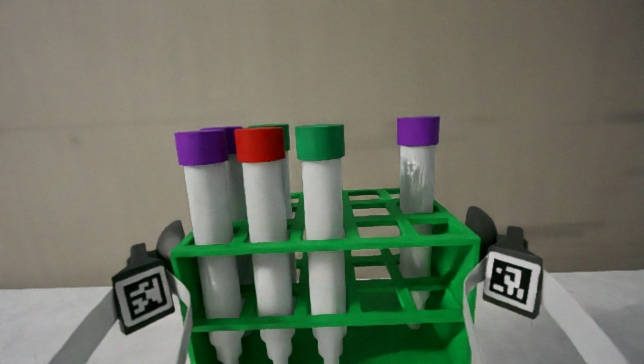

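>>> execute_actions(actions=[{"r2":{"joints":{"lift_m":0.74}}}], cameras=[])

Scene clock: 350.20 s.
r1.base_odometry: x=+1.616 y=+1.251 heading=+1.718 (m, m, rad; r1's odometry frame)
r1.turned_by_wheels: +0.000 (rad since the last result)
r1.turned_by_imu: +0.000 (rad since the last result)
r1.base_tilt: forward=+0.5 right=+1.6 (deg)
r1.lidar_m: 1.29 1.27 1.36 1.76 1.75 1.75 1.38 1.35 1.46 1.43 1.40 1.50
r1.head_depth_mm: 1272 1472 1754 1924 1574 1315 1134 / 1220 1398 1644 1881 1560 1319 1131 / 1166 1334 1557 1818 1556 1315 1132 / 1119 1275 1477 1743 1571 1310 1134 / 1077 1221 1393 1656 1563 1309 1132 / 1038 1171 1337 1560 1571 1313 1131 / 1003 1127 1276 1474 1571 1311 1128
r1.base_status: not commanded
r1.joint_positions: lift_m=+0.350 arm_m=+0.000 wrist_yaw_rad=+2.968 wrist_pitch_rad=-0.527 wrist_roll_rad=-0.019 gripper_m=+0.037 head_pan_rad=-0.007 head_tilt_rad=-0.694
r1.joint_status: not commanded
r1.on_its_own: wrist_yaw_rad is held at +2.967, not at its first target +2.918, by its stall guard, which is not easing now
r1.motor_effort: left_wheel=-1(0) right_wheel=+0(0) lift_m=+32(32) arm_m=-1(1) wrist_yaw_rad=+0(0) wrist_pitch_rad=+7(7) wrist_roll_rad=+0(1) gripper_m=+1(1) head_pan_rad=+3(2) head_tilt_rad=-1(1) (%)
r1.hand_pose: x=+0.0150 y=+0.0611 z=+0.3390 quat_wxyz=(+0.242, +0.689, +0.127, +0.671) (m; r1's base frame)
r1.wrist_depth_mm: - - - - - - - / - - - - - - - / 924 924 907 935 915 898 873 / 772 769 741 745 711 709 724 / 630 641 650 618 630 619 611 / 544 536 - 542 - 521 523 / 477 - - - 449 462 452
r2.base_odometry: x=+3.074 y=-0.549 heading=+1.657 (m, m, rad; r2's odometry frame)
r2.turned_by_wheels: +0.000 (rad since the last result)
r2.turned_by_imu: -0.001 (rad since the last result)
r2.base_tilt: forward=+1.3 right=+0.9 (deg)
r2.lidar_m: 2.60 1.47 1.16 1.12 1.08 1.18 1.14 0.88 1.01 0.97 0.70 1.39
r2.head_depth_mm: 806 903 1027 919 757 - - / 805 903 1029 956 - 612 525 / 807 907 1032 757 - 612 525 / 809 907 1031 757 727 614 526 / 812 909 1035 933 741 616 528 / 812 913 1035 938 742 619 530 / 811 914 1040 937 745 620 530
r2.base_status: not commanded
r2.joint_positions: lift_m=+0.740 arm_m=+0.250 wrist_yaw_rad=+0.001 wrist_pitch_rad=-0.131 wrist_roll_rad=+0.000 gripper_m=+0.101 head_pan_rad=-1.563 head_tilt_rad=-0.692
r2.joint_status: all done
r2.motor_effort: left_wheel=-4(4) right_wheel=+2(3) lift_m=+13(13) arm_m=+5(5) wrist_yaw_rad=-1(0) wrist_pitch_rad=+11(11) wrist_roll_rad=+0(0) gripper_m=-15(16) head_pan_rad=-3(3) head_tilt_rad=-4(3) (%)
r2.hand_pose: x=-0.0211 y=-0.6455 z=+0.8218 quat_wxyz=(+0.706, +0.047, -0.705, -0.046) (m; r2's base frame)
r2.wrist_depth_mm: 430 425 428 419 436 426 425 / 449 452 444 453 445 448 454 / 476 468 149 461 457 468 477 / 486 485 129 135 201 496 486 / 458 465 133 135 155 396 375 / 327 322 139 145 166 - 280 / 262 240 144 149 164 228 224
pictures: none
No camera images: the call's "cameras" was empty. Leave "cameras" out to get every camera's image.

>>> execute_actions(actions=[{"r2":{"joints":{"lift_m":0.695}}}], cameras=[])

>>> execute_actions(actions=[{"r2":{"joints":{"gripper_m":0.179}}}], cameras=[])

>>> execute_actions(actions=[{"r2":{"joints":{"lift_m":0.9}}}], cameras=[])

>>> execute_actions(actions=[{"r2":{"joints":{"arm_m":0.1,"wrist_pitch_rad":-0.5}}}], cameras=["r2_wrist_camera","r1_nav_camera"])

Scene clock: 356.60 s.
r1.base_odometry: x=+1.616 y=+1.251 heading=+1.718 (m, m, rad; r1's odometry frame)
r1.turned_by_wheels: +0.000 (rad since the last result)
r1.turned_by_imu: +0.000 (rad since the last result)
r1.base_tilt: forward=+0.6 right=+1.6 (deg)
r1.lidar_m: 1.29 1.27 1.37 1.76 1.75 1.75 1.38 1.35 1.46 1.42 1.40 1.49
r1.head_depth_mm: 1271 1469 1747 1932 1571 1318 1130 / 1219 1403 1643 1860 1570 1315 1136 / 1164 1334 1554 1814 1560 1312 1134 / 1116 1272 1479 1760 1569 1313 1134 / 1085 1220 1403 1651 1567 1315 1134 / 1039 1166 1331 1566 1560 1316 1135 / 1005 1118 1272 1477 1569 1312 1136
r1.base_status: not commanded
r1.joint_positions: lift_m=+0.350 arm_m=+0.000 wrist_yaw_rad=+2.968 wrist_pitch_rad=-0.527 wrist_roll_rad=-0.019 gripper_m=+0.037 head_pan_rad=-0.007 head_tilt_rad=-0.694
r1.joint_status: not commanded
r1.on_its_own: wrist_yaw_rad is held at +2.967, not at its first target +2.918, by its stall guard, which is not easing now
r1.motor_effort: left_wheel=-1(0) right_wheel=+0(0) lift_m=+32(32) arm_m=-1(1) wrist_yaw_rad=+1(1) wrist_pitch_rad=+7(7) wrist_roll_rad=+0(0) gripper_m=+1(1) head_pan_rad=+2(3) head_tilt_rad=-2(2) (%)
r1.hand_pose: x=+0.0150 y=+0.0611 z=+0.3390 quat_wxyz=(+0.242, +0.689, +0.127, +0.671) (m; r1's base frame)
r1.wrist_depth_mm: - - - - - - - / - - - - - - - / 949 935 925 954 940 903 902 / 750 748 744 736 733 707 719 / 621 626 639 622 622 608 609 / 539 532 - 548 - 532 518 / 474 - - - 451 463 464
r2.base_odometry: x=+3.074 y=-0.549 heading=+1.657 (m, m, rad; r2's odometry frame)
r2.turned_by_wheels: +0.000 (rad since the last result)
r2.turned_by_imu: -0.001 (rad since the last result)
r2.base_tilt: forward=+1.3 right=+0.8 (deg)
r2.lidar_m: 2.60 1.46 1.16 1.12 1.07 1.19 1.14 0.88 1.01 0.97 0.70 1.39
r2.head_depth_mm: 807 903 1026 920 735 625 - / 804 902 1025 919 - 598 524 / 809 907 1028 892 - 599 525 / 812 905 1031 933 729 613 526 / 812 910 1033 932 742 615 527 / 816 912 1037 937 744 618 529 / 813 914 1038 939 746 619 529
r2.base_status: not commanded
r2.joint_positions: lift_m=+0.696 arm_m=+0.250 wrist_yaw_rad=+0.001 wrist_pitch_rad=-0.131 wrist_roll_rad=+0.000 gripper_m=+0.101 head_pan_rad=-1.563 head_tilt_rad=-0.692
r2.joint_status: all done
r2.motor_effort: left_wheel=-4(3) right_wheel=+3(2) lift_m=+13(14) arm_m=+4(4) wrist_yaw_rad=-2(2) wrist_pitch_rad=+10(11) wrist_roll_rad=+0(0) gripper_m=-17(16) head_pan_rad=-3(3) head_tilt_rad=-3(4) (%)
r2.hand_pose: x=-0.0211 y=-0.6455 z=+0.7769 quat_wxyz=(+0.706, +0.047, -0.705, -0.046) (m; r2's base frame)
r2.wrist_depth_mm: 430 426 434 435 430 433 432 / 448 453 453 449 442 451 450 / 472 469 148 454 463 467 471 / 487 488 129 134 192 441 422 / 350 345 132 135 155 299 284 / 247 245 140 145 164 - 214 / 199 181 146 150 163 172 170
pictures: none
No camera images: the call's "cameras" was empty. Leave "cameras" out to get every camera's image.

Scene clock: 357.87 s.
r1.base_odometry: x=+1.616 y=+1.251 heading=+1.718 (m, m, rad; r1's odometry frame)
r1.turned_by_wheels: +0.000 (rad since the last result)
r1.turned_by_imu: +0.000 (rad since the last result)
r1.base_tilt: forward=+0.6 right=+1.6 (deg)
r1.lidar_m: 1.28 1.27 1.37 1.77 1.75 1.74 1.38 1.35 1.46 1.42 1.40 1.50
r1.head_depth_mm: 1269 1479 1742 1937 1567 1320 1132 / 1219 1402 1637 1873 1564 1320 1132 / 1168 1338 1547 1806 1572 1311 1132 / 1120 1268 1472 1754 1567 1320 1134 / 1078 1222 1402 1647 1569 1317 1131 / 1041 1165 1333 1561 1571 1314 1131 / 1003 1120 1275 1477 1559 1315 1130
r1.base_status: not commanded
r1.joint_positions: lift_m=+0.350 arm_m=+0.000 wrist_yaw_rad=+2.968 wrist_pitch_rad=-0.527 wrist_roll_rad=-0.019 gripper_m=+0.037 head_pan_rad=-0.007 head_tilt_rad=-0.694
r1.joint_status: not commanded
r1.on_its_own: wrist_yaw_rad is held at +2.967, not at its first target +2.918, by its stall guard, which is not easing now
r1.motor_effort: left_wheel=-2(0) right_wheel=+0(0) lift_m=+32(32) arm_m=+0(1) wrist_yaw_rad=+0(1) wrist_pitch_rad=+7(7) wrist_roll_rad=+0(0) gripper_m=+1(1) head_pan_rad=+2(3) head_tilt_rad=-3(1) (%)
r1.hand_pose: x=+0.0150 y=+0.0611 z=+0.3390 quat_wxyz=(+0.242, +0.689, +0.127, +0.671) (m; r1's base frame)
r1.wrist_depth_mm: - - - - - - - / - - - - - - - / 969 929 907 931 897 876 879 / 786 743 757 743 707 742 703 / 624 616 642 615 636 613 612 / 540 543 - 552 - 520 517 / 469 - - - 459 463 457
r2.base_odometry: x=+3.074 y=-0.549 heading=+1.657 (m, m, rad; r2's odometry frame)
r2.turned_by_wheels: +0.000 (rad since the last result)
r2.turned_by_imu: +0.000 (rad since the last result)
r2.base_tilt: forward=+1.3 right=+0.7 (deg)
r2.lidar_m: 2.60 1.47 1.16 1.12 1.08 1.19 1.15 0.88 1.01 0.97 0.70 1.39
r2.head_depth_mm: 805 902 1030 920 733 626 - / 806 905 1027 925 - 598 524 / 810 903 1032 861 - 599 525 / 808 911 1036 869 720 614 526 / 809 914 1035 934 740 615 528 / 814 910 1041 935 743 617 529 / 816 913 1043 938 743 620 530
r2.base_status: not commanded
r2.joint_positions: lift_m=+0.696 arm_m=+0.250 wrist_yaw_rad=+0.001 wrist_pitch_rad=-0.123 wrist_roll_rad=+0.000 gripper_m=+0.179 head_pan_rad=-1.563 head_tilt_rad=-0.692
r2.joint_status: all done
r2.motor_effort: left_wheel=-4(4) right_wheel=+3(2) lift_m=+13(13) arm_m=+4(5) wrist_yaw_rad=-1(1) wrist_pitch_rad=+8(11) wrist_roll_rad=+0(0) gripper_m=+1(83) head_pan_rad=-3(3) head_tilt_rad=-2(3) (%)
r2.hand_pose: x=-0.0211 y=-0.6459 z=+0.7789 quat_wxyz=(+0.706, +0.044, -0.706, -0.043) (m; r2's base frame)
r2.wrist_depth_mm: 425 430 432 429 428 429 426 / 444 446 446 451 451 442 446 / 463 465 466 460 463 482 455 / 493 489 124 132 399 483 426 / 353 355 131 131 153 304 292 / 267 219 138 143 163 202 225 / 186 185 140 146 164 170 168
pictures: none
No camera images: the call's "cameras" was empty. Leave "cameras" out to get every camera's image.

Scene clock: 360.57 s.
r1.base_odometry: x=+1.616 y=+1.251 heading=+1.718 (m, m, rad; r1's odometry frame)
r1.turned_by_wheels: +0.000 (rad since the last result)
r1.turned_by_imu: +0.000 (rad since the last result)
r1.base_tilt: forward=+0.5 right=+1.6 (deg)
r1.lidar_m: 1.28 1.27 1.36 1.77 1.74 1.75 1.38 1.35 1.46 1.43 1.40 1.50
r1.head_depth_mm: 1272 1467 1750 1924 1562 1321 1134 / 1220 1397 1644 1876 1562 1319 1138 / 1168 1334 1562 1812 1564 1314 1134 / 1124 1279 1480 1754 1562 1313 1133 / 1078 1221 1399 1647 1564 1308 1140 / 1040 1169 1335 1554 1566 1318 1137 / 1003 1116 1279 1476 1563 1307 1130
r1.base_status: not commanded
r1.joint_positions: lift_m=+0.350 arm_m=+0.000 wrist_yaw_rad=+2.968 wrist_pitch_rad=-0.527 wrist_roll_rad=-0.019 gripper_m=+0.037 head_pan_rad=-0.007 head_tilt_rad=-0.694
r1.joint_status: not commanded
r1.on_its_own: wrist_yaw_rad is held at +2.967, not at its first target +2.918, by its stall guard, which is not easing now
r1.motor_effort: left_wheel=+0(0) right_wheel=+0(0) lift_m=+32(32) arm_m=-1(2) wrist_yaw_rad=+0(0) wrist_pitch_rad=+7(7) wrist_roll_rad=+0(0) gripper_m=+1(1) head_pan_rad=+3(3) head_tilt_rad=-2(1) (%)
r1.hand_pose: x=+0.0150 y=+0.0611 z=+0.3390 quat_wxyz=(+0.242, +0.689, +0.127, +0.671) (m; r1's base frame)
r1.wrist_depth_mm: - - - - - - - / - - - - - - - / 968 939 948 899 899 892 877 / 740 743 743 736 737 711 715 / 641 625 635 620 630 615 598 / 537 536 - 545 - 522 515 / 474 - - - 453 459 448
r2.base_odometry: x=+3.074 y=-0.549 heading=+1.657 (m, m, rad; r2's odometry frame)
r2.turned_by_wheels: +0.000 (rad since the last result)
r2.turned_by_imu: +0.000 (rad since the last result)
r2.base_tilt: forward=+1.3 right=+0.9 (deg)
r2.lidar_m: 2.60 1.47 1.16 1.12 1.08 1.19 1.15 0.88 1.01 0.97 0.70 1.39
r2.head_depth_mm: 803 902 989 - 714 610 522 / 806 902 981 - 738 611 525 / 810 905 974 - 738 613 525 / 810 906 1014 780 739 616 526 / 811 911 1026 932 741 616 527 / 813 912 1041 934 743 618 529 / 816 914 1037 940 749 619 529
r2.base_status: not commanded
r2.joint_positions: lift_m=+0.899 arm_m=+0.250 wrist_yaw_rad=+0.001 wrist_pitch_rad=-0.122 wrist_roll_rad=+0.000 gripper_m=+0.179 head_pan_rad=-1.563 head_tilt_rad=-0.692
r2.joint_status: all done
r2.motor_effort: left_wheel=-4(4) right_wheel=+2(3) lift_m=+30(28) arm_m=+4(4) wrist_yaw_rad=-1(1) wrist_pitch_rad=+7(8) wrist_roll_rad=+0(0) gripper_m=+0(1) head_pan_rad=-3(3) head_tilt_rad=-4(4) (%)
r2.hand_pose: x=-0.0211 y=-0.6460 z=+0.9831 quat_wxyz=(+0.706, +0.044, -0.706, -0.043) (m; r2's base frame)
r2.wrist_depth_mm: 437 429 429 430 428 432 432 / 457 443 451 446 444 450 448 / 475 473 474 470 463 471 459 / 488 494 496 484 492 496 489 / 516 514 513 512 513 516 516 / 540 536 545 540 534 529 529 / 475 449 463 450 440 432 413
pictures: none
No camera images: the call's "cameras" was empty. Leave "cameras" out to get every camera's image.

Scene clock: 362.93 s.
r1.base_odometry: x=+1.616 y=+1.251 heading=+1.718 (m, m, rad; r1's odometry frame)
r1.turned_by_wheels: +0.000 (rad since the last result)
r1.turned_by_imu: +0.000 (rad since the last result)
r1.base_tilt: forward=+0.6 right=+1.6 (deg)
r1.lidar_m: 1.28 1.27 1.36 1.77 1.75 1.74 1.38 1.35 1.46 1.42 1.40 1.49
r1.head_depth_mm: 1274 1479 1743 1927 1566 1313 1136 / 1219 1395 1642 1875 1559 1315 1130 / 1165 1329 1556 1819 1570 1316 1136 / 1118 1273 1471 1749 1564 1305 1135 / 1080 1221 1403 1643 1566 1313 1135 / 1037 1171 1334 1560 1565 1316 1133 / 1000 1127 1275 1482 1562 1313 1131
r1.base_status: not commanded
r1.joint_positions: lift_m=+0.350 arm_m=+0.000 wrist_yaw_rad=+2.968 wrist_pitch_rad=-0.527 wrist_roll_rad=-0.019 gripper_m=+0.037 head_pan_rad=-0.007 head_tilt_rad=-0.694
r1.joint_status: not commanded
r1.on_its_own: wrist_yaw_rad is held at +2.967, not at its first target +2.918, by its stall guard, which is not easing now
r1.motor_effort: left_wheel=+0(1) right_wheel=+0(1) lift_m=+31(32) arm_m=-1(1) wrist_yaw_rad=+0(0) wrist_pitch_rad=+7(7) wrist_roll_rad=-1(0) gripper_m=+1(1) head_pan_rad=+3(2) head_tilt_rad=-1(2) (%)
r1.hand_pose: x=+0.0150 y=+0.0611 z=+0.3390 quat_wxyz=(+0.242, +0.689, +0.127, +0.671) (m; r1's base frame)
r1.wrist_depth_mm: - - - - - - 962 / - - - - - - - / 934 928 935 918 898 894 904 / 764 733 740 739 734 735 735 / 625 621 644 605 643 602 599 / 538 537 - 539 - 526 515 / 474 - - - 443 466 453
r2.base_odometry: x=+3.074 y=-0.549 heading=+1.657 (m, m, rad; r2's odometry frame)
r2.turned_by_wheels: +0.000 (rad since the last result)
r2.turned_by_imu: +0.000 (rad since the last result)
r2.base_tilt: forward=+1.1 right=+0.8 (deg)
r2.lidar_m: 2.60 1.46 1.16 1.12 1.08 1.18 1.14 0.88 1.01 0.97 0.70 1.39
r2.head_depth_mm: 807 903 1026 992 - 584 524 / 807 906 1030 998 - 584 524 / 811 905 1030 1004 - 584 524 / 809 910 1040 932 721 616 526 / 812 910 1035 935 741 617 527 / 815 915 1038 937 746 620 529 / 817 913 1046 941 748 619 530
r2.base_status: not commanded
r2.joint_positions: lift_m=+0.899 arm_m=+0.100 wrist_yaw_rad=+0.001 wrist_pitch_rad=-0.514 wrist_roll_rad=+0.000 gripper_m=+0.179 head_pan_rad=-1.563 head_tilt_rad=-0.692
r2.joint_status: all done
r2.motor_effort: left_wheel=-4(4) right_wheel=+3(3) lift_m=+30(30) arm_m=-5(8) wrist_yaw_rad=-1(1) wrist_pitch_rad=+5(7) wrist_roll_rad=+0(0) gripper_m=+1(1) head_pan_rad=-2(3) head_tilt_rad=-4(4) (%)
r2.hand_pose: x=-0.0212 y=-0.4567 z=+0.8912 quat_wxyz=(+0.684, +0.180, -0.684, -0.180) (m; r2's base frame)
r2.wrist_depth_mm: 553 554 556 564 552 569 562 / 613 627 611 599 623 617 631 / 646 659 637 606 604 583 574 / 520 504 493 353 469 462 446 / 423 426 409 384 391 391 381 / 365 349 345 340 337 328 335 / 307 299 300 298 292 285 282
pictures: r1_nav_camera (sideways: a quarter turn counterclockwise sets it upright), r2_wrist_camera
Images, in order (width x height): r1_nav_camera 672x504, r2_wrist_camera 644x364.

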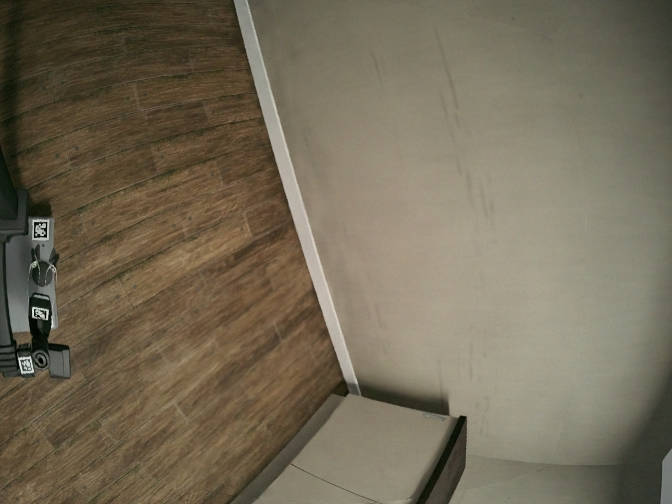

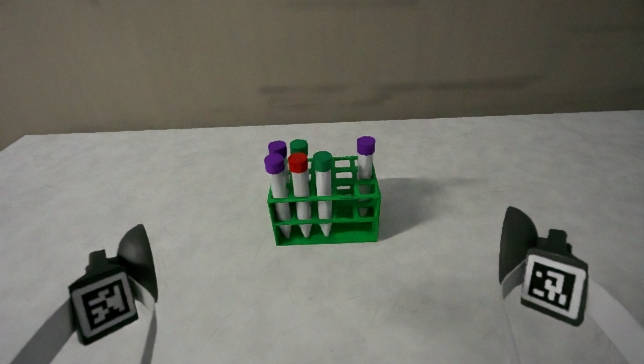

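>>> execute_actions(actions=[{"r2":{"base":{"translate_m":-0.058},"joints":{"arm_m":0.275,"wrist_pitch_rad":-0.1,"gripper_m":0.0}}}], cameras=[])

>>> execute_actions(actions=[{"r2":{"joints":{"lift_m":0.81}}}], cameras=["r2_wrist_camera"])

Scene clock: 374.57 s.
r1.base_odometry: x=+1.616 y=+1.251 heading=+1.718 (m, m, rad; r1's odometry frame)
r1.turned_by_wheels: +0.000 (rad since the last result)
r1.turned_by_imu: +0.001 (rad since the last result)
r1.base_tilt: forward=+0.5 right=+1.6 (deg)
r1.lidar_m: 1.28 1.27 1.37 1.76 1.75 1.75 1.38 1.35 1.47 1.42 1.40 1.50
r1.head_depth_mm: 1271 1471 1747 1932 1567 1317 1133 / 1223 1399 1638 1868 1569 1312 1132 / 1166 1331 1559 1811 1565 1316 1136 / 1121 1277 1478 1753 1554 1320 1133 / 1083 1223 1404 1637 1568 1322 1131 / 1044 1167 1327 1561 1563 1307 1131 / 1001 1118 1276 1477 1559 1319 1129
r1.base_status: not commanded
r1.joint_positions: lift_m=+0.350 arm_m=+0.000 wrist_yaw_rad=+2.968 wrist_pitch_rad=-0.527 wrist_roll_rad=-0.019 gripper_m=+0.037 head_pan_rad=-0.007 head_tilt_rad=-0.694
r1.joint_status: not commanded
r1.on_its_own: wrist_yaw_rad is held at +2.967, not at its first target +2.918, by its stall guard, which is not easing now
r1.motor_effort: left_wheel=+0(1) right_wheel=+0(1) lift_m=+32(32) arm_m=-1(1) wrist_yaw_rad=+0(0) wrist_pitch_rad=+7(7) wrist_roll_rad=+0(0) gripper_m=+1(1) head_pan_rad=+3(2) head_tilt_rad=-2(1) (%)
r1.hand_pose: x=+0.0150 y=+0.0611 z=+0.3390 quat_wxyz=(+0.242, +0.689, +0.127, +0.671) (m; r1's base frame)
r1.wrist_depth_mm: - - - - - - 993 / - - - - - - - / 943 946 947 914 885 916 906 / 747 752 736 753 730 714 724 / 634 617 650 597 626 613 611 / 537 536 - 551 - 525 505 / 472 - - - 459 455 455
r2.base_odometry: x=+3.079 y=-0.607 heading=+1.657 (m, m, rad; r2's odometry frame)
r2.turned_by_wheels: +0.000 (rad since the last result)
r2.turned_by_imu: -0.001 (rad since the last result)
r2.base_tilt: forward=+1.2 right=+0.7 (deg)
r2.lidar_m: 2.66 1.46 1.16 1.06 1.07 1.13 1.09 0.83 1.01 0.97 0.74 0.76
r2.head_depth_mm: 804 901 984 - 712 611 524 / 809 904 - 864 735 611 523 / 809 906 - 862 738 613 525 / 809 907 1036 790 739 615 527 / 810 910 1037 929 740 616 527 / 814 909 1039 938 743 618 528 / 816 917 1047 938 745 620 529
r2.base_status: done
r2.joint_positions: lift_m=+0.899 arm_m=+0.275 wrist_yaw_rad=+0.001 wrist_pitch_rad=-0.122 wrist_roll_rad=+0.000 gripper_m=+0.000 head_pan_rad=-1.563 head_tilt_rad=-0.692
r2.joint_status: all done
r2.motor_effort: left_wheel=-4(11) right_wheel=+2(4) lift_m=+30(30) arm_m=+4(5) wrist_yaw_rad=-2(1) wrist_pitch_rad=+8(8) wrist_roll_rad=+0(0) gripper_m=-2(83) head_pan_rad=-3(3) head_tilt_rad=-3(4) (%)
r2.hand_pose: x=-0.0212 y=-0.6710 z=+0.9830 quat_wxyz=(+0.706, +0.044, -0.706, -0.043) (m; r2's base frame)
r2.wrist_depth_mm: 403 402 407 406 412 403 403 / 424 418 425 425 427 423 422 / 444 442 450 451 439 444 450 / 465 475 457 464 463 465 463 / 494 479 485 484 487 488 484 / 511 516 513 - 509 512 515 / 466 469 461 450 439 430 418
pictures: none
No camera images: the call's "cameras" was empty. Leave "cameras" out to get every camera's image.

Scene clock: 376.23 s.
r1.base_odometry: x=+1.616 y=+1.251 heading=+1.718 (m, m, rad; r1's odometry frame)
r1.turned_by_wheels: +0.000 (rad since the last result)
r1.turned_by_imu: +0.000 (rad since the last result)
r1.base_tilt: forward=+0.5 right=+1.6 (deg)
r1.lidar_m: 1.29 1.27 1.36 1.76 1.75 1.75 1.38 1.35 1.46 1.43 1.40 1.50
r1.head_depth_mm: 1276 1480 1741 1942 1568 1316 1135 / 1218 1399 1648 1863 1569 1317 1132 / 1169 1342 1558 1806 1564 1316 1130 / 1123 1276 1470 1750 1558 1321 1132 / 1078 1219 1399 1652 1560 1316 1134 / 1041 1171 1339 1559 1556 1320 1132 / 1004 1122 1280 1479 1562 1321 1127
r1.base_status: not commanded
r1.joint_positions: lift_m=+0.350 arm_m=+0.000 wrist_yaw_rad=+2.968 wrist_pitch_rad=-0.527 wrist_roll_rad=-0.019 gripper_m=+0.037 head_pan_rad=-0.007 head_tilt_rad=-0.694
r1.joint_status: not commanded
r1.on_its_own: wrist_yaw_rad is held at +2.967, not at its first target +2.918, by its stall guard, which is not easing now
r1.motor_effort: left_wheel=+0(0) right_wheel=+0(0) lift_m=+32(32) arm_m=-1(2) wrist_yaw_rad=+1(1) wrist_pitch_rad=+7(7) wrist_roll_rad=+0(0) gripper_m=+1(1) head_pan_rad=+2(2) head_tilt_rad=-2(2) (%)
r1.hand_pose: x=+0.0150 y=+0.0611 z=+0.3390 quat_wxyz=(+0.242, +0.689, +0.127, +0.671) (m; r1's base frame)
r1.wrist_depth_mm: - - - - - - - / - - - - - - - / 949 932 919 898 912 917 881 / 763 760 743 734 725 709 725 / 631 637 638 605 635 593 608 / 541 546 - 545 - 515 533 / 473 - - - 461 462 465
r2.base_odometry: x=+3.079 y=-0.607 heading=+1.657 (m, m, rad; r2's odometry frame)
r2.turned_by_wheels: +0.000 (rad since the last result)
r2.turned_by_imu: +0.000 (rad since the last result)
r2.base_tilt: forward=+1.2 right=+0.6 (deg)
r2.lidar_m: 2.66 1.47 1.16 1.06 1.07 1.12 1.09 0.83 1.01 0.97 0.74 0.75
r2.head_depth_mm: 807 902 1026 955 - 597 513 / 808 902 1028 - 715 612 524 / 809 905 1031 - 717 614 526 / 811 911 1030 792 741 614 527 / 812 908 1032 930 741 617 527 / 815 913 1038 937 746 617 528 / 816 915 1043 940 746 619 530
r2.base_status: not commanded
r2.joint_positions: lift_m=+0.811 arm_m=+0.275 wrist_yaw_rad=+0.001 wrist_pitch_rad=-0.122 wrist_roll_rad=+0.000 gripper_m=+0.000 head_pan_rad=-1.563 head_tilt_rad=-0.692
r2.joint_status: all done
r2.motor_effort: left_wheel=-4(4) right_wheel=+2(2) lift_m=+12(31) arm_m=+4(5) wrist_yaw_rad=-1(1) wrist_pitch_rad=+8(8) wrist_roll_rad=+0(0) gripper_m=-2(2) head_pan_rad=-3(3) head_tilt_rad=-3(4) (%)
r2.hand_pose: x=-0.0212 y=-0.6710 z=+0.8941 quat_wxyz=(+0.706, +0.044, -0.706, -0.043) (m; r2's base frame)
r2.wrist_depth_mm: 402 402 401 409 404 407 411 / 420 429 430 424 420 429 422 / 444 450 440 445 446 439 443 / 470 467 463 473 472 464 467 / 490 488 488 487 483 489 494 / 455 445 441 - 412 400 393 / 353 341 341 340 330 324 318
pictures: r2_wrist_camera
Images, in order (width x height): r2_wrist_camera 644x364.

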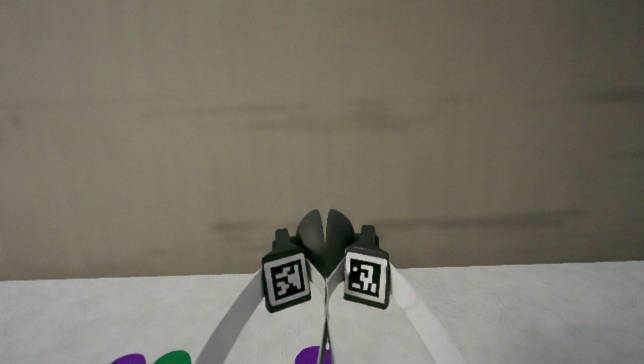

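>>> execute_actions(actions=[{"r2":{"joints":{"arm_m":0.247}}}], cameras=[])

>>> execute_actions(actions=[{"r2":{"joints":{"lift_m":0.78}}}], cameras=["r2_wrist_camera"])

Scene clock: 382.57 s.
r1.base_odometry: x=+1.616 y=+1.251 heading=+1.718 (m, m, rad; r1's odometry frame)
r1.turned_by_wheels: +0.000 (rad since the last result)
r1.turned_by_imu: +0.000 (rad since the last result)
r1.base_tilt: forward=+0.5 right=+1.6 (deg)
r1.lidar_m: 1.28 1.27 1.36 1.76 1.75 1.75 1.38 1.35 1.46 1.42 1.40 1.50
r1.head_depth_mm: 1269 1470 1752 1934 1565 1315 1135 / 1218 1406 1650 1867 1575 1317 1139 / 1166 1336 1553 1802 1569 1316 1133 / 1123 1277 1473 1748 1564 1318 1135 / 1077 1218 1403 1654 1570 1313 1130 / 1039 1167 1340 1558 1562 1311 1130 / 1000 1120 1279 1481 1563 1311 1129
r1.base_status: not commanded
r1.joint_positions: lift_m=+0.350 arm_m=+0.000 wrist_yaw_rad=+2.968 wrist_pitch_rad=-0.527 wrist_roll_rad=-0.019 gripper_m=+0.037 head_pan_rad=-0.007 head_tilt_rad=-0.694
r1.joint_status: not commanded
r1.on_its_own: wrist_yaw_rad is held at +2.967, not at its first target +2.918, by its stall guard, which is not easing now
r1.motor_effort: left_wheel=+0(0) right_wheel=+0(0) lift_m=+32(32) arm_m=-1(0) wrist_yaw_rad=+1(1) wrist_pitch_rad=+7(7) wrist_roll_rad=+0(0) gripper_m=+1(0) head_pan_rad=+2(3) head_tilt_rad=-2(2) (%)
r1.hand_pose: x=+0.0150 y=+0.0611 z=+0.3390 quat_wxyz=(+0.242, +0.689, +0.127, +0.671) (m; r1's base frame)
r1.wrist_depth_mm: - - - - - - - / - - - - - - - / 940 922 920 931 929 890 923 / 736 767 734 739 721 723 736 / 632 633 634 617 620 607 613 / 548 543 - 539 - 516 521 / 476 - - - 447 462 460
r2.base_odometry: x=+3.079 y=-0.607 heading=+1.657 (m, m, rad; r2's odometry frame)
r2.turned_by_wheels: +0.000 (rad since the last result)
r2.turned_by_imu: -0.001 (rad since the last result)
r2.base_tilt: forward=+1.3 right=+0.6 (deg)
r2.lidar_m: 2.66 1.47 1.16 1.06 1.07 1.12 1.09 0.83 1.01 0.97 0.74 0.75
r2.head_depth_mm: 806 904 1022 954 - - 519 / 809 905 1028 1001 695 613 524 / 809 908 1028 - 699 613 526 / 810 910 1030 792 739 614 526 / 811 911 1036 931 740 616 527 / 816 913 1037 939 745 618 528 / 815 913 1043 942 746 620 530
r2.base_status: not commanded
r2.joint_positions: lift_m=+0.811 arm_m=+0.247 wrist_yaw_rad=+0.001 wrist_pitch_rad=-0.122 wrist_roll_rad=+0.000 gripper_m=+0.000 head_pan_rad=-1.563 head_tilt_rad=-0.692
r2.joint_status: all done
r2.motor_effort: left_wheel=-4(4) right_wheel=+2(2) lift_m=+12(12) arm_m=-5(7) wrist_yaw_rad=+0(1) wrist_pitch_rad=+8(8) wrist_roll_rad=+0(0) gripper_m=-1(2) head_pan_rad=-3(3) head_tilt_rad=-3(4) (%)
r2.hand_pose: x=-0.0212 y=-0.6438 z=+0.8941 quat_wxyz=(+0.706, +0.044, -0.706, -0.043) (m; r2's base frame)
r2.wrist_depth_mm: 440 436 431 430 428 429 428 / 456 447 463 451 444 452 453 / 470 477 480 473 472 473 470 / 485 490 492 496 489 491 495 / 513 511 524 513 528 517 507 / 457 447 447 - 413 403 392 / 356 321 325 320 332 318 313
pictures: none
No camera images: the call's "cameras" was empty. Leave "cameras" out to get every camera's image.

Scene clock: 383.63 s.
r1.base_odometry: x=+1.616 y=+1.251 heading=+1.718 (m, m, rad; r1's odometry frame)
r1.turned_by_wheels: +0.000 (rad since the last result)
r1.turned_by_imu: +0.000 (rad since the last result)
r1.base_tilt: forward=+0.5 right=+1.5 (deg)
r1.lidar_m: 1.29 1.27 1.36 1.77 1.75 1.75 1.38 1.35 1.46 1.42 1.40 1.49
r1.head_depth_mm: 1277 1481 1745 1934 1571 1315 1132 / 1216 1401 1655 1865 1564 1311 1137 / 1168 1332 1552 1815 1566 1316 1133 / 1121 1268 1478 1745 1565 1318 1132 / 1075 1220 1407 1656 1562 1310 1135 / 1042 1170 1331 1557 1557 1314 1132 / 1002 1119 1276 1473 1562 1308 1135
r1.base_status: not commanded
r1.joint_positions: lift_m=+0.350 arm_m=+0.000 wrist_yaw_rad=+2.968 wrist_pitch_rad=-0.527 wrist_roll_rad=-0.019 gripper_m=+0.037 head_pan_rad=-0.007 head_tilt_rad=-0.694
r1.joint_status: not commanded
r1.on_its_own: wrist_yaw_rad is held at +2.967, not at its first target +2.918, by its stall guard, which is not easing now
r1.motor_effort: left_wheel=+0(1) right_wheel=+1(0) lift_m=+32(32) arm_m=-1(1) wrist_yaw_rad=+0(0) wrist_pitch_rad=+7(7) wrist_roll_rad=+0(1) gripper_m=+1(0) head_pan_rad=+3(2) head_tilt_rad=-2(2) (%)
r1.hand_pose: x=+0.0150 y=+0.0611 z=+0.3390 quat_wxyz=(+0.242, +0.689, +0.127, +0.671) (m; r1's base frame)
r1.wrist_depth_mm: - - - - - - 985 / - - - - - - - / 920 914 904 924 926 889 873 / 760 759 755 727 737 732 722 / 638 622 641 626 628 624 611 / 539 537 - 553 - 536 526 / 470 - - - 445 452 453
r2.base_odometry: x=+3.079 y=-0.607 heading=+1.657 (m, m, rad; r2's odometry frame)
r2.turned_by_wheels: +0.000 (rad since the last result)
r2.turned_by_imu: +0.000 (rad since the last result)
r2.base_tilt: forward=+1.2 right=+0.7 (deg)
r2.lidar_m: 2.66 1.47 1.16 1.06 1.07 1.12 1.09 0.83 1.01 0.97 0.74 0.75
r2.head_depth_mm: 807 901 1028 921 754 - 523 / 805 906 1025 997 694 610 524 / 807 905 1029 1015 690 612 525 / 809 908 1034 805 739 614 527 / 812 913 1037 937 743 615 528 / 812 911 1041 935 746 617 529 / 812 911 1047 940 747 618 529
r2.base_status: not commanded
r2.joint_positions: lift_m=+0.781 arm_m=+0.247 wrist_yaw_rad=+0.001 wrist_pitch_rad=-0.122 wrist_roll_rad=+0.000 gripper_m=+0.000 head_pan_rad=-1.563 head_tilt_rad=-0.692
r2.joint_status: all done
r2.motor_effort: left_wheel=-4(4) right_wheel=+2(2) lift_m=+13(12) arm_m=-5(5) wrist_yaw_rad=-2(1) wrist_pitch_rad=+7(7) wrist_roll_rad=+0(0) gripper_m=-2(1) head_pan_rad=-3(4) head_tilt_rad=-3(3) (%)
r2.hand_pose: x=-0.0212 y=-0.6438 z=+0.8642 quat_wxyz=(+0.706, +0.044, -0.706, -0.043) (m; r2's base frame)
r2.wrist_depth_mm: 432 433 434 435 436 432 432 / 459 456 451 449 451 451 454 / 466 471 471 471 468 476 469 / 495 498 490 494 492 490 490 / 515 514 518 513 512 503 510 / 398 387 383 - 367 357 346 / 315 150 190 212 290 284 281
pictures: r2_wrist_camera
Images, in order (width x height): r2_wrist_camera 644x364.

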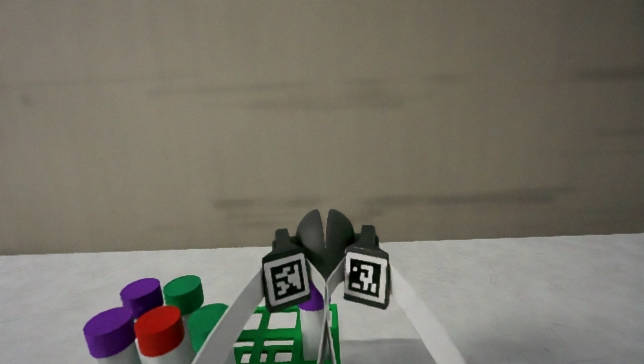

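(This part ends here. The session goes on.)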